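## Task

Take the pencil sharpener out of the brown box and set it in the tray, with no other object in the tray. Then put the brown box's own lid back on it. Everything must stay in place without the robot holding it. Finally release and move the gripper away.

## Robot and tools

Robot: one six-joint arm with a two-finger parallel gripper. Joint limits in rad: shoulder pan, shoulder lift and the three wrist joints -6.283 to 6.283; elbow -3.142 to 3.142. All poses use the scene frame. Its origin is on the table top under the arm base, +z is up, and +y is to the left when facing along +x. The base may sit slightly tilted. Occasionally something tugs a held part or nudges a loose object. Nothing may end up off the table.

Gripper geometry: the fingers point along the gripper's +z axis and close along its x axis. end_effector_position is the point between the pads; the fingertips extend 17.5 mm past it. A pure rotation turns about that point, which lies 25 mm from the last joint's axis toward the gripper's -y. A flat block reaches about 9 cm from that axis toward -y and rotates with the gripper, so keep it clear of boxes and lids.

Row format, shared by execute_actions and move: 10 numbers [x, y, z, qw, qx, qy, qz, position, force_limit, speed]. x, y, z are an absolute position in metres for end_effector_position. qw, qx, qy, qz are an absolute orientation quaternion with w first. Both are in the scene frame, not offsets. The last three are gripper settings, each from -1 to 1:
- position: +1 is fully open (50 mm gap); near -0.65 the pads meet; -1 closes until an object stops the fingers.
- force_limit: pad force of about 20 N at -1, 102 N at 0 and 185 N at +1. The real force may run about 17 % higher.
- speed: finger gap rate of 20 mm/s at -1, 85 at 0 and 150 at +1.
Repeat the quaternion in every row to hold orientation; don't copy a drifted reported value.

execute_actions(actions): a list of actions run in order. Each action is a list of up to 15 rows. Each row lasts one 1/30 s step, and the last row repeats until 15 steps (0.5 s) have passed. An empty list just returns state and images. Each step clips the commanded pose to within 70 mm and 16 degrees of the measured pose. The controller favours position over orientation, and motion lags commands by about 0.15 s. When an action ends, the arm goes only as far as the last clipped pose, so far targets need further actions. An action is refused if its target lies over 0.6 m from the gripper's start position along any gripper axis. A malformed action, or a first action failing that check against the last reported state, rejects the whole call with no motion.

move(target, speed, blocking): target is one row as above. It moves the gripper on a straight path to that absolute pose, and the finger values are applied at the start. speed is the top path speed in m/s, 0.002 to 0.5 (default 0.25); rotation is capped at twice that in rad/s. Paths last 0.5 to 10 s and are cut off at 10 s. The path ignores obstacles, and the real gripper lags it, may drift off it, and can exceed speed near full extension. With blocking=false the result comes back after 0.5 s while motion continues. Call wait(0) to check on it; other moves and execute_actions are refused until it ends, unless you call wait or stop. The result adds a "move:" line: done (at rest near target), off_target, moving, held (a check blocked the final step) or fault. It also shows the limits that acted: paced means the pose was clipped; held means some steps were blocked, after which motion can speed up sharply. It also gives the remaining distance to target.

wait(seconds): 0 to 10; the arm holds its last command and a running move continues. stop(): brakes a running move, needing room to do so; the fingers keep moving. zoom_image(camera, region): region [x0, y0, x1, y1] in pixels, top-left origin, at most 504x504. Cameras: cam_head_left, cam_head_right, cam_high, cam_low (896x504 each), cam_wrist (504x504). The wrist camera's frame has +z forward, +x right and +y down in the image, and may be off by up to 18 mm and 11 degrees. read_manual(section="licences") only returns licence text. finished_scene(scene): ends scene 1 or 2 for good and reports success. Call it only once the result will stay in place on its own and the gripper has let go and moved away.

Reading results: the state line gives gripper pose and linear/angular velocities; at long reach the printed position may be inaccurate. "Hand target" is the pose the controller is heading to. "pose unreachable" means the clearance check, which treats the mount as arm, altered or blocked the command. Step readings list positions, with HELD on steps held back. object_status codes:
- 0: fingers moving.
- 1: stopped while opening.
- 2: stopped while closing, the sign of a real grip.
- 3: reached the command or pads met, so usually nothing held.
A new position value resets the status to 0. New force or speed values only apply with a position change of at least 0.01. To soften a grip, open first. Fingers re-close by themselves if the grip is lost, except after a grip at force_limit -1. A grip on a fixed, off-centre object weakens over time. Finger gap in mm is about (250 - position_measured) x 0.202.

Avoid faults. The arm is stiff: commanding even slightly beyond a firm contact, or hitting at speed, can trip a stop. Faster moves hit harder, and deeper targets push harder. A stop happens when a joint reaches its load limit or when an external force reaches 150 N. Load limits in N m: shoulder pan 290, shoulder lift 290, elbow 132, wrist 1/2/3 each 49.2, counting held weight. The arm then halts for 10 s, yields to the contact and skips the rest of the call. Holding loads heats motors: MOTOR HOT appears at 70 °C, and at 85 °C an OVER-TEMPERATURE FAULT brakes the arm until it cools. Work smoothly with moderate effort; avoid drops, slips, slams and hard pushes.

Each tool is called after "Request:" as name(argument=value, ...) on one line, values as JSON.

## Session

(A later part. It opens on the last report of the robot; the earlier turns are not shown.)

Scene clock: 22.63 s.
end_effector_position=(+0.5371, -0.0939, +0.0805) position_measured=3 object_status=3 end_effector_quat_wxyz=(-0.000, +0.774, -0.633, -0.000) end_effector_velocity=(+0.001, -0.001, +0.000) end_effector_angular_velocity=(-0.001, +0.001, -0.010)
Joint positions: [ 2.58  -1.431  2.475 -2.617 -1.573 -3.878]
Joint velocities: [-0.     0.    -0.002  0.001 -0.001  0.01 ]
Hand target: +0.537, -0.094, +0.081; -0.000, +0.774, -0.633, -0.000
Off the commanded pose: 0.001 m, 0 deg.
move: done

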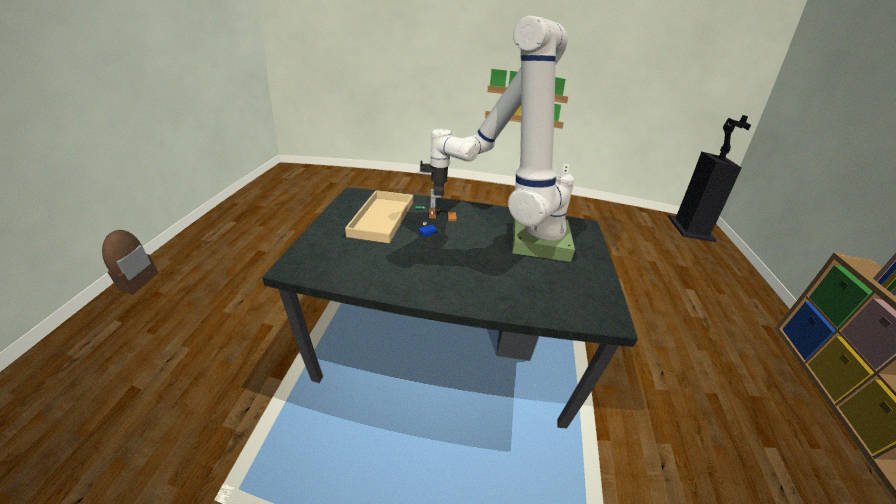

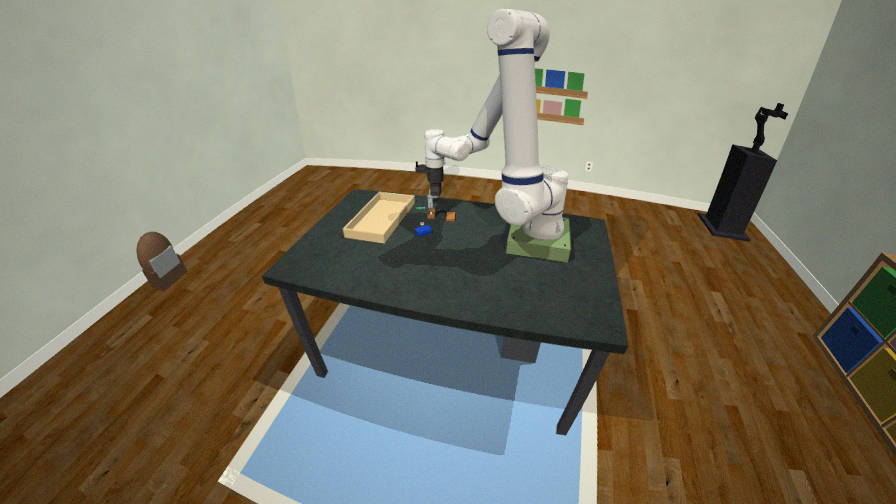

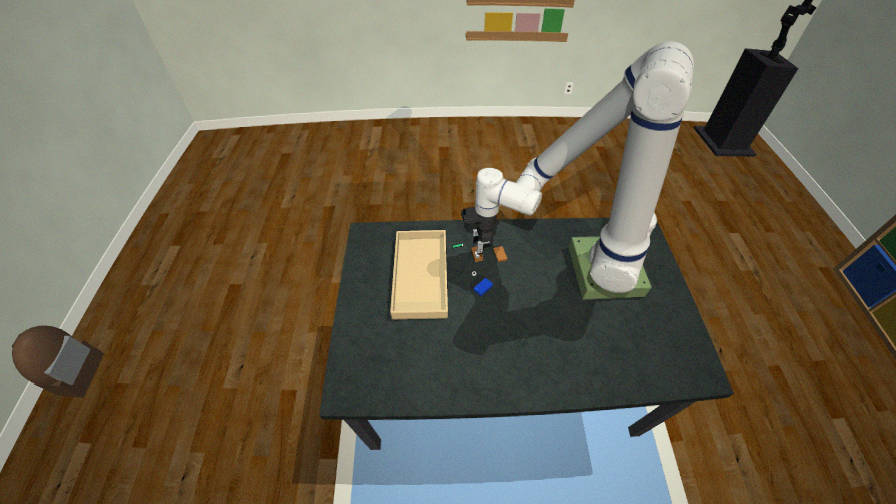

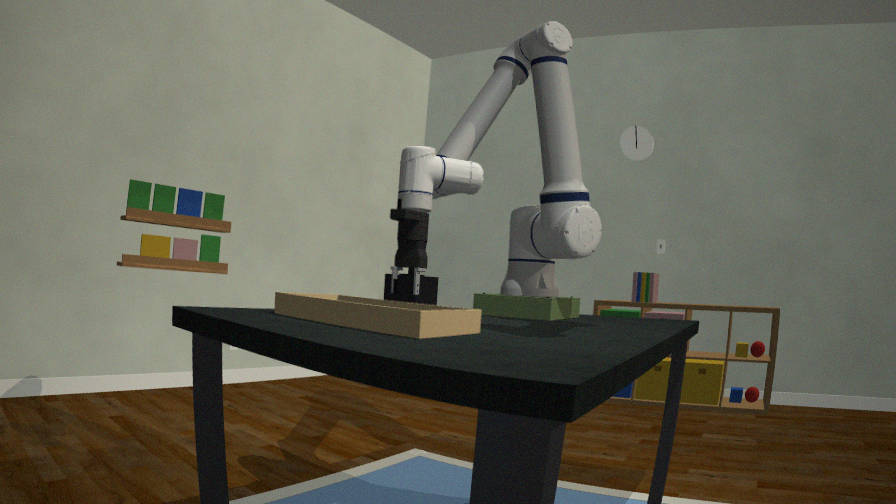

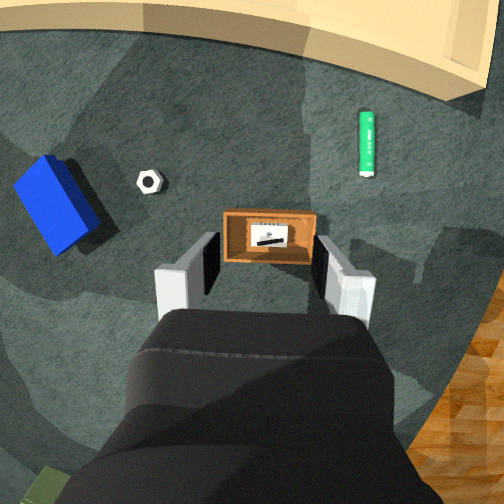

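Opening 32mm → 0.4.

Request:
move(target=[0.537,-0.095,0.024,0,0.774,-0.633,0,0.4,-0.8,0.5], speed=0.04)

Request:
move(target=[0.537,-0.095,0.024,0,0.774,-0.633,0,-1,-0.6,-0.5])

Request:
move(target=[0.537,-0.095,0.1,0,0.774,-0.633,0,-1,-0.6,-0.5], speed=0.1)

Request:
move(target=[0.77,-0.05,0.1,0,0.92,-0.39,0,-1,-0.6,-0.5])

Request:
move(target=[0.77,-0.05,0.036,0,0.92,-0.39,0,-1,-0.6,-0.5], speed=0.07)

Scene clock: 26.17 s.
end_effector_position=(+0.5372, -0.0951, +0.0240) position_measured=92 object_status=3 end_effector_quat_wxyz=(+0.000, +0.774, -0.633, +0.000) end_effector_velocity=(+0.000, -0.000, -0.001) end_effector_angular_velocity=(+0.000, -0.001, -0.001)
Joint positions: [ 2.578 -1.294  2.497 -2.775 -1.574 -3.879]
Joint velocities: [-0.001  0.004  0.    -0.005  0.001 -0.   ]
Hand target: +0.537, -0.095, +0.024; +0.000, +0.774, -0.633, -0.000
Off the commanded pose: 0.000 m, 0 deg.
move: done

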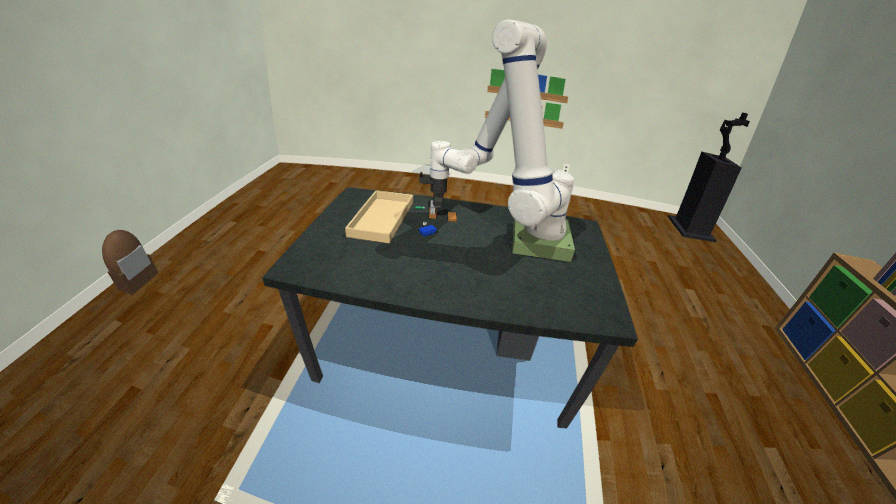

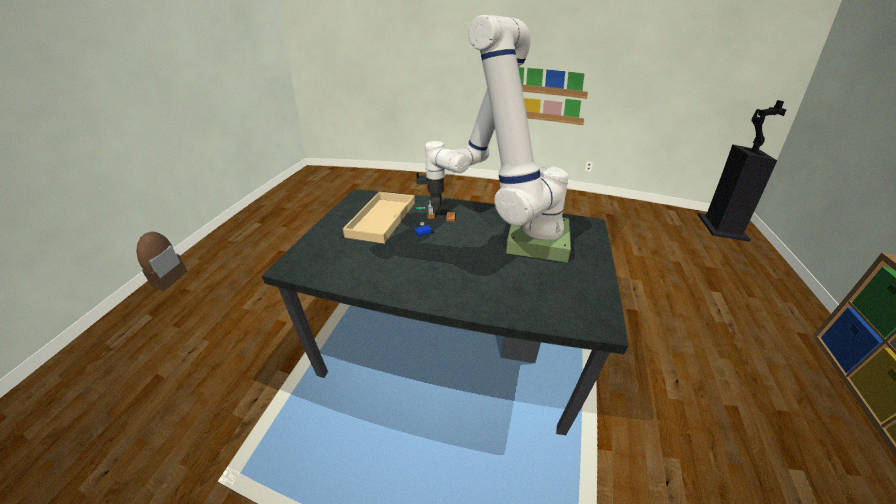

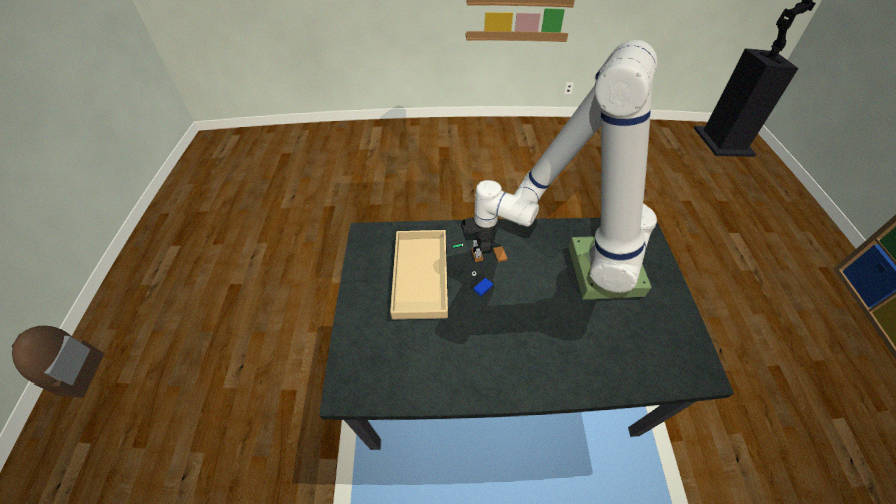

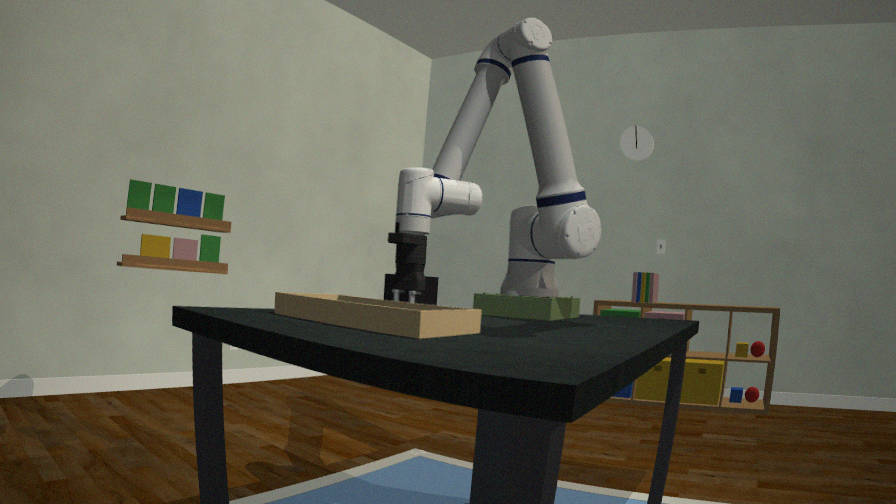

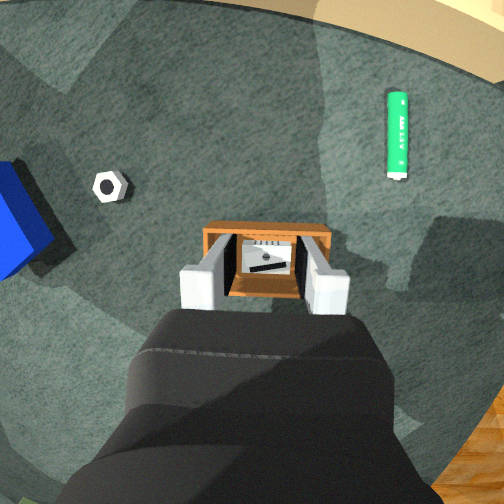

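Scene clock: 26.87 s.
end_effector_position=(+0.5370, -0.0950, +0.0240) position_measured=134 object_status=2 end_effector_quat_wxyz=(+0.000, +0.774, -0.633, -0.000) end_effector_velocity=(-0.001, +0.001, -0.000) end_effector_angular_velocity=(+0.000, +0.001, +0.001)
Joint positions: [ 2.578 -1.294  2.498 -2.776 -1.574 -3.879]
Joint velocities: [ 0.001 -0.     0.001 -0.     0.     0.   ]
Hand target: +0.537, -0.095, +0.024; +0.000, +0.774, -0.633, -0.000
Off the commanded pose: 0.000 m, 0 deg.
move: done

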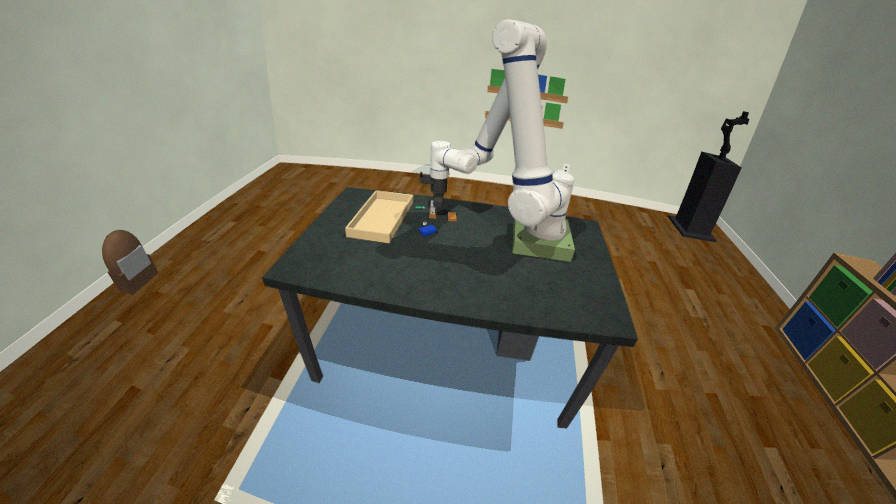

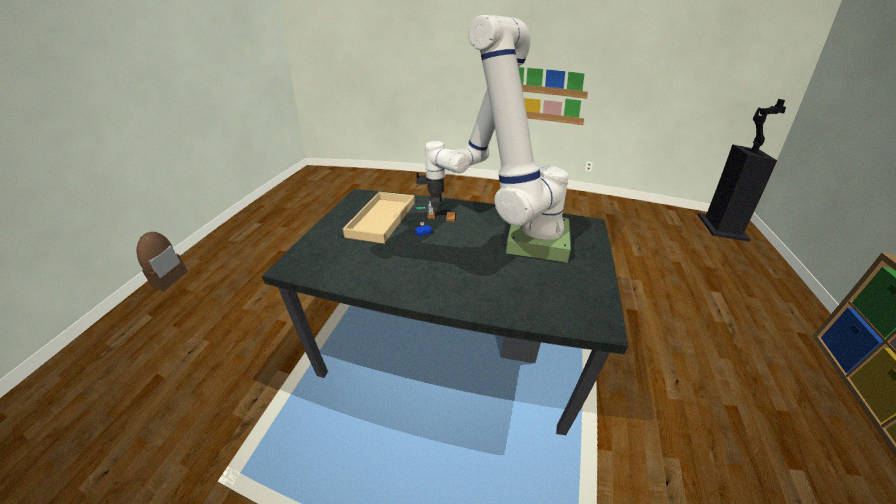

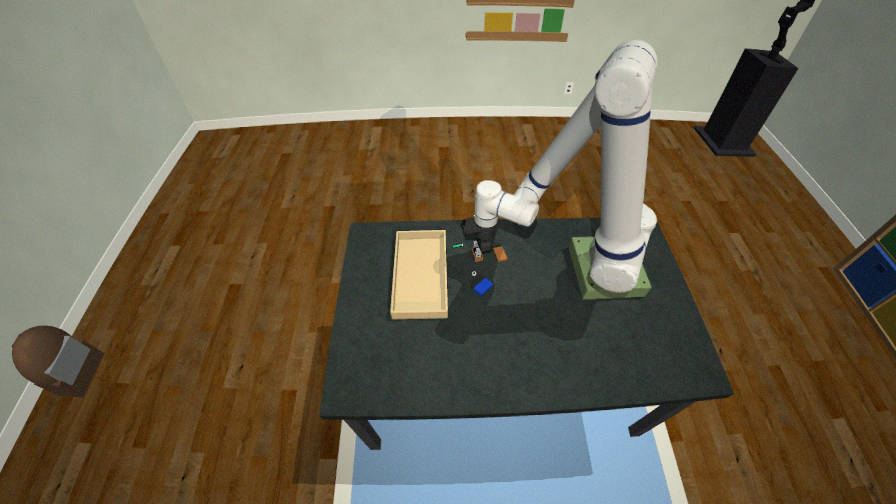

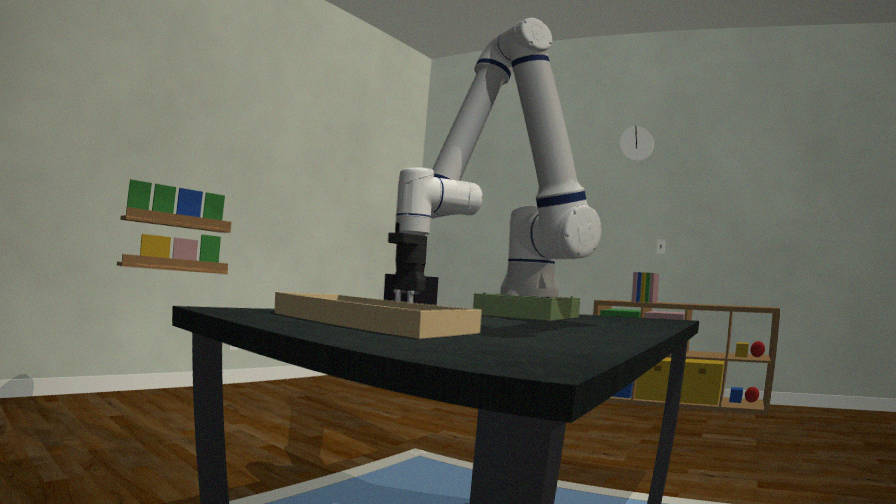

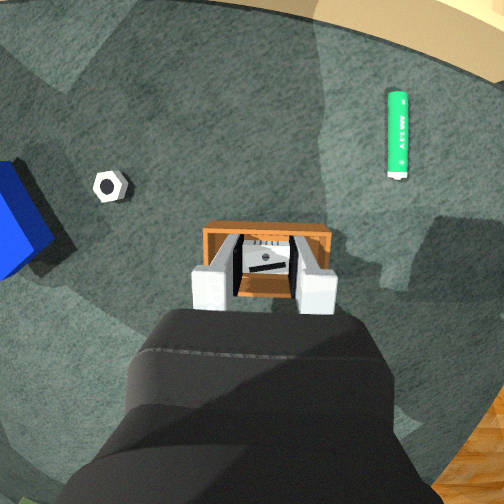

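Scene clock: 28.07 s.
end_effector_position=(+0.5367, -0.0948, +0.1000) position_measured=134 object_status=2 end_effector_quat_wxyz=(+0.000, +0.774, -0.633, -0.000) end_effector_velocity=(+0.000, -0.002, +0.002) end_effector_angular_velocity=(-0.001, -0.001, -0.002)
Joint positions: [ 2.579 -1.474  2.464 -2.562 -1.574 -3.879]
Joint velocities: [-0.002 -0.004 -0.001  0.004 -0.     0.   ]
Hand target: +0.537, -0.095, +0.100; -0.000, +0.774, -0.633, +0.000
Off the commanded pose: 0.000 m, 0 deg.
move: done

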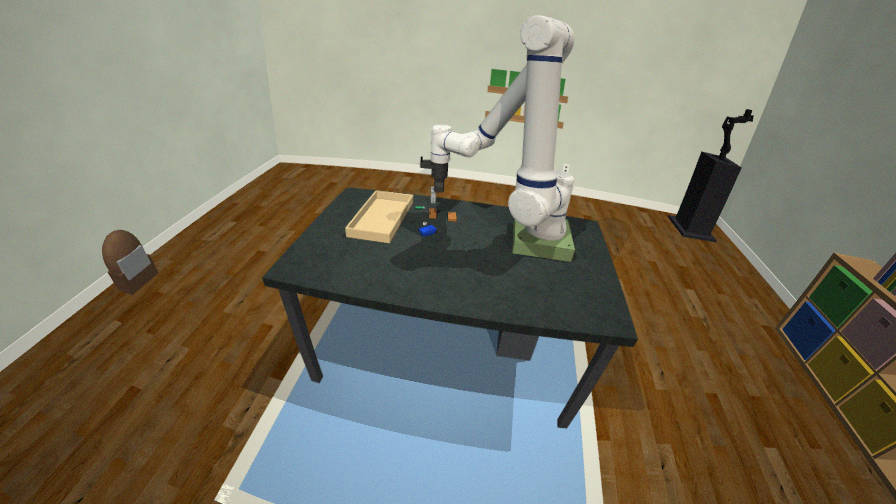

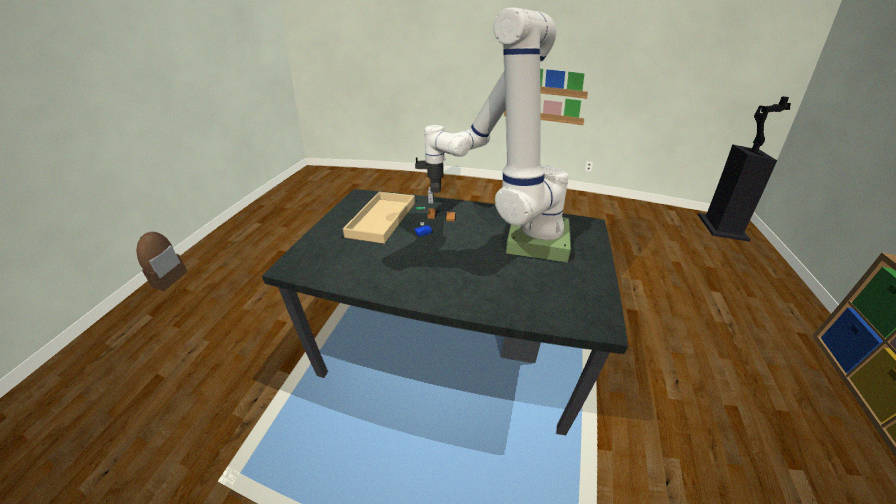

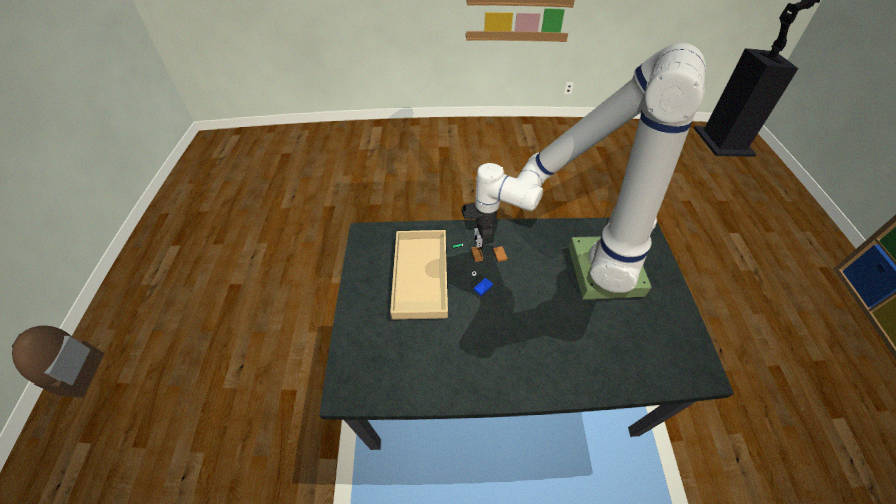

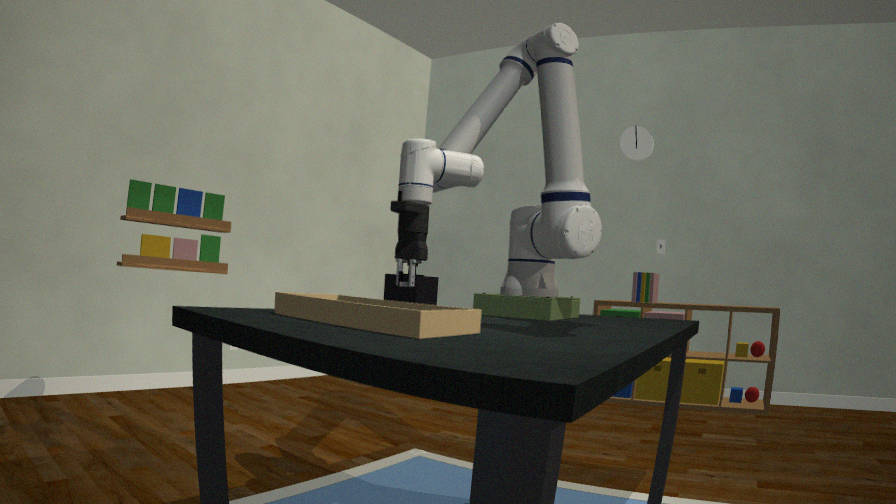

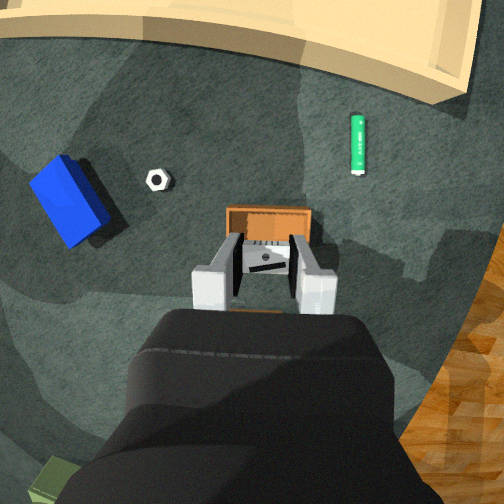

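Scene clock: 29.73 s.
end_effector_position=(+0.7701, -0.0503, +0.1009) position_measured=134 object_status=2 end_effector_quat_wxyz=(-0.001, +0.921, -0.390, +0.000) end_effector_velocity=(+0.001, +0.000, -0.000) end_effector_angular_velocity=(+0.000, +0.001, +0.004)
Joint positions: [ 2.79  -1.169  2.023 -2.426 -1.572 -4.236]
Joint velocities: [ 0.001  0.003 -0.004  0.002  0.    -0.003]
Hand target: +0.770, -0.050, +0.101; -0.001, +0.921, -0.390, +0.000
Off the commanded pose: 0.001 m, 0 deg.
move: done

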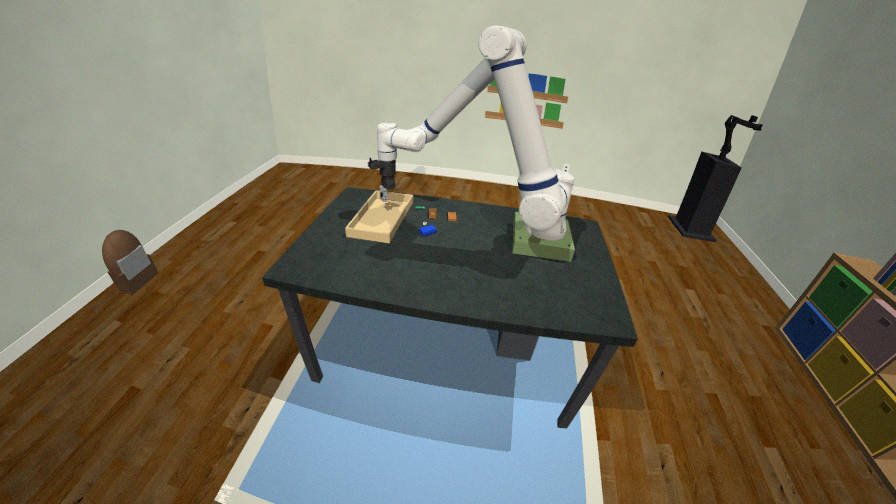

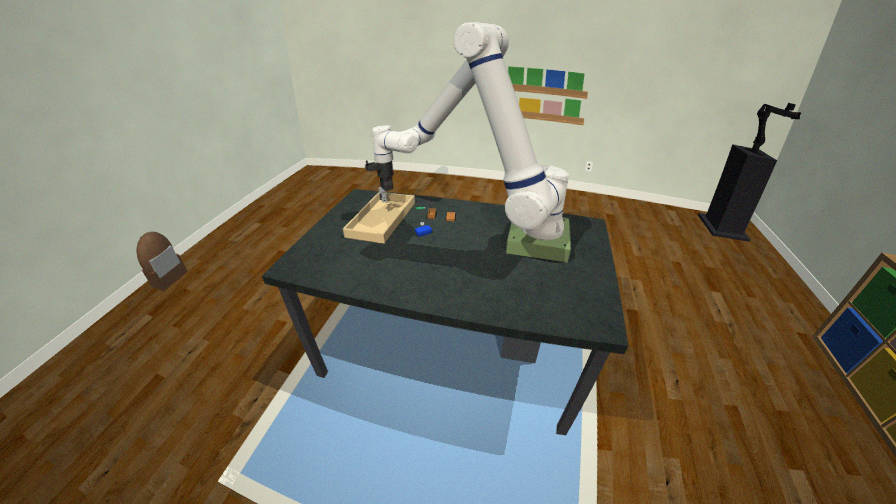

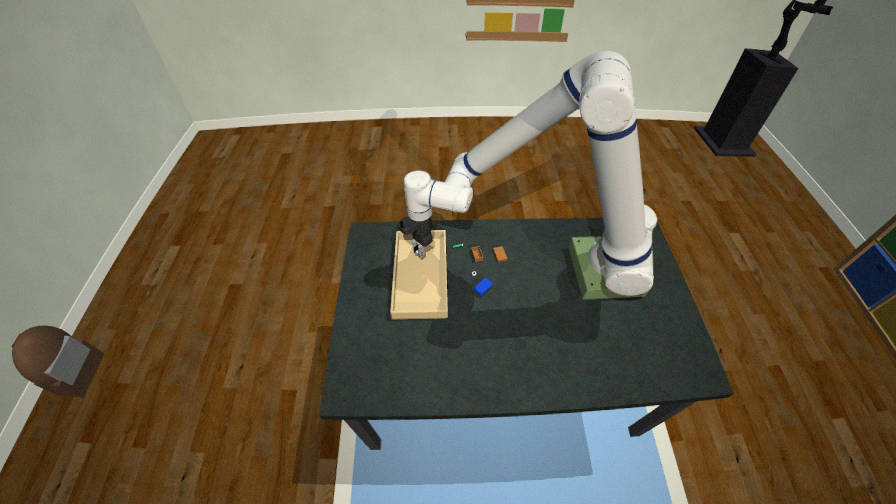

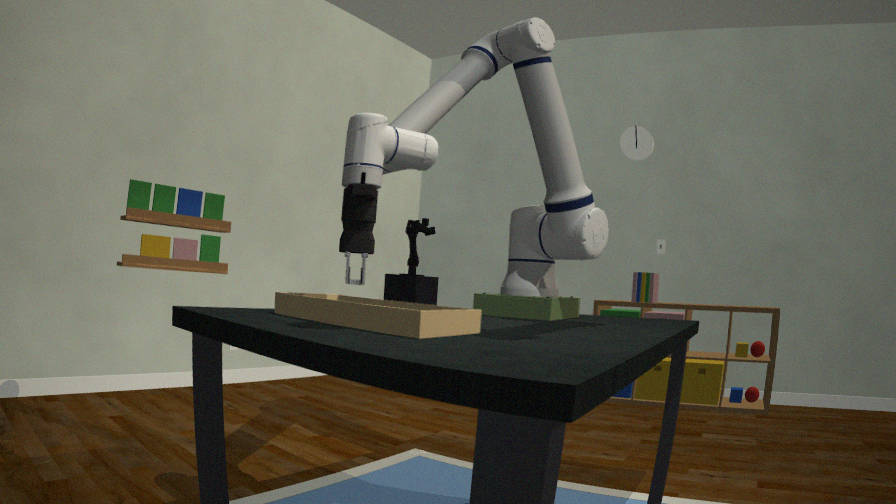

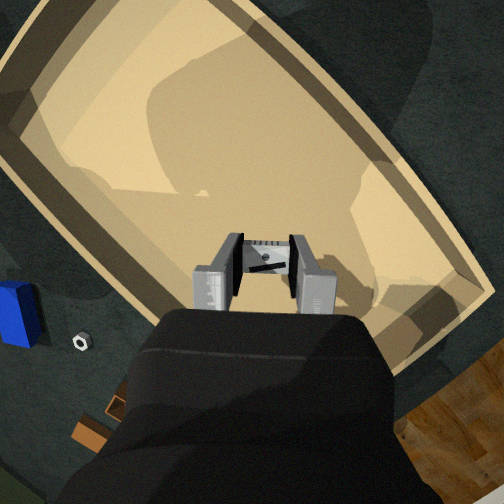

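Scene clock: 31.03 s.
end_effector_position=(+0.7703, -0.0501, +0.0361) position_measured=134 object_status=2 end_effector_quat_wxyz=(-0.000, +0.921, -0.390, +0.000) end_effector_velocity=(-0.000, -0.000, -0.002) end_effector_angular_velocity=(-0.001, +0.001, -0.000)
Joint positions: [ 2.791 -1.075  2.043 -2.539 -1.574 -4.236]
Joint velocities: [-0.     0.003  0.001 -0.003 -0.001 -0.   ]
Hand target: +0.770, -0.050, +0.036; -0.000, +0.921, -0.390, -0.000
Off the commanded pose: 0.000 m, 0 deg.
move: done

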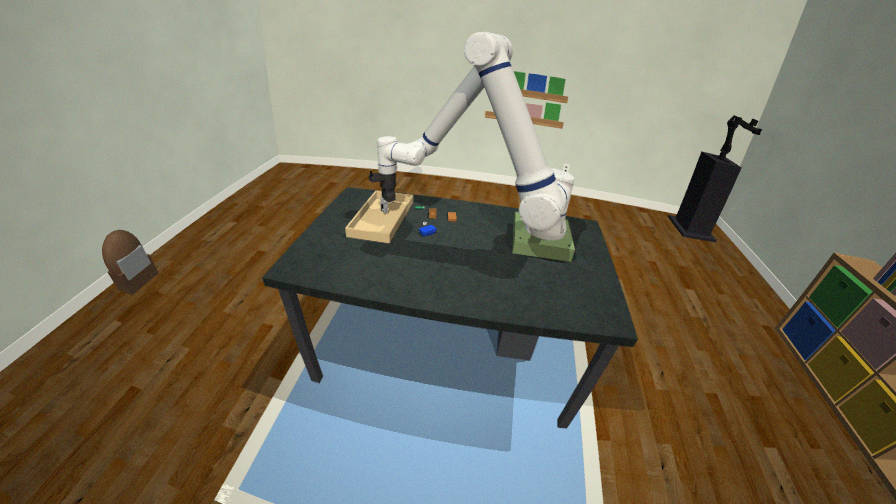

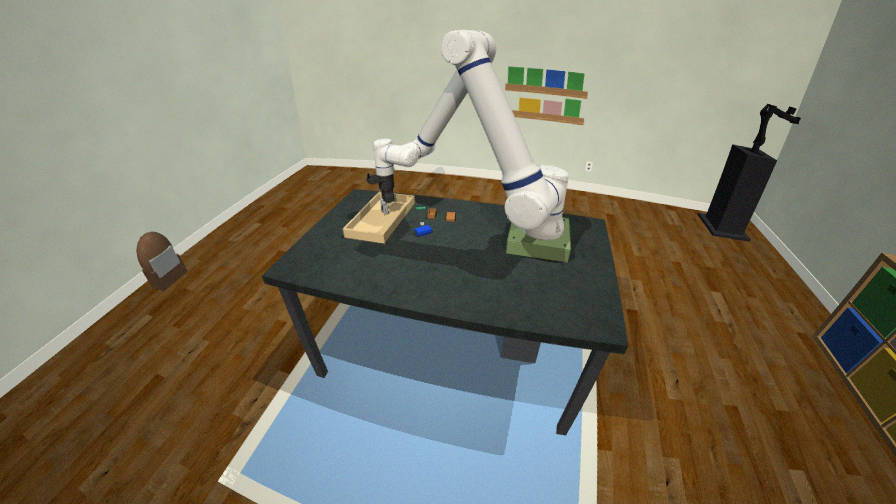

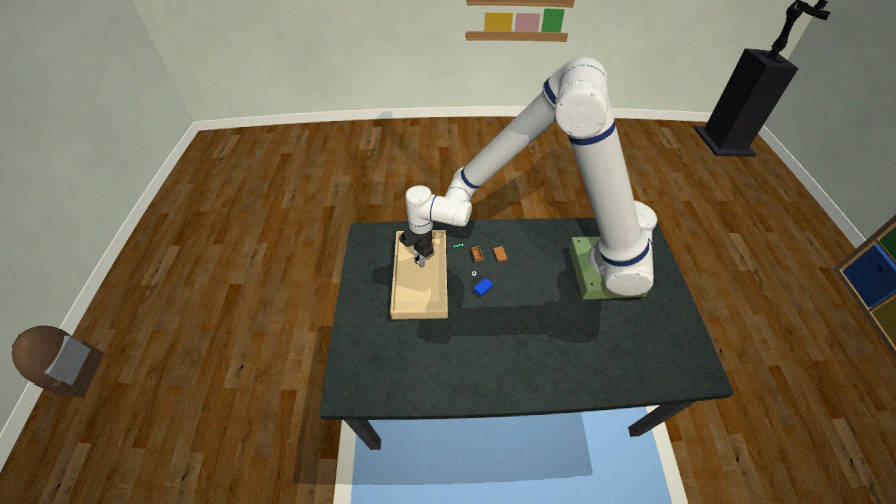

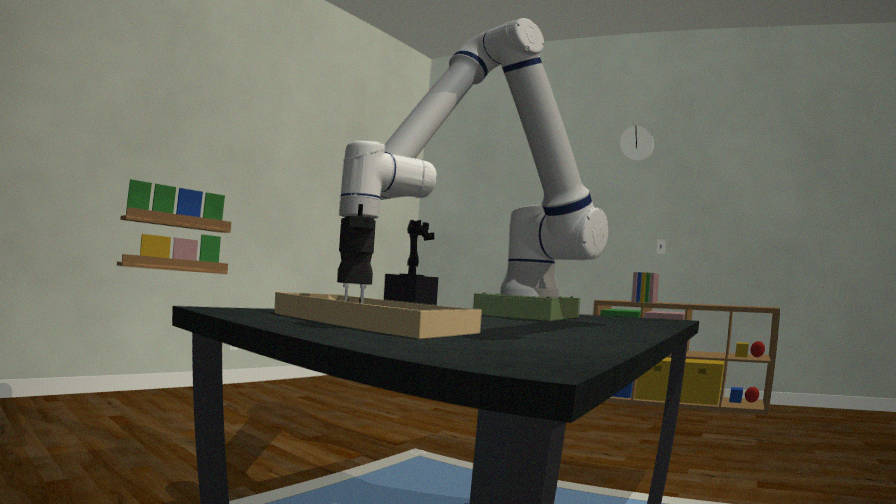

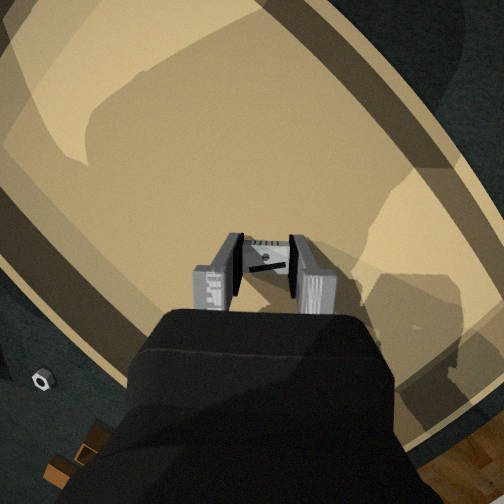

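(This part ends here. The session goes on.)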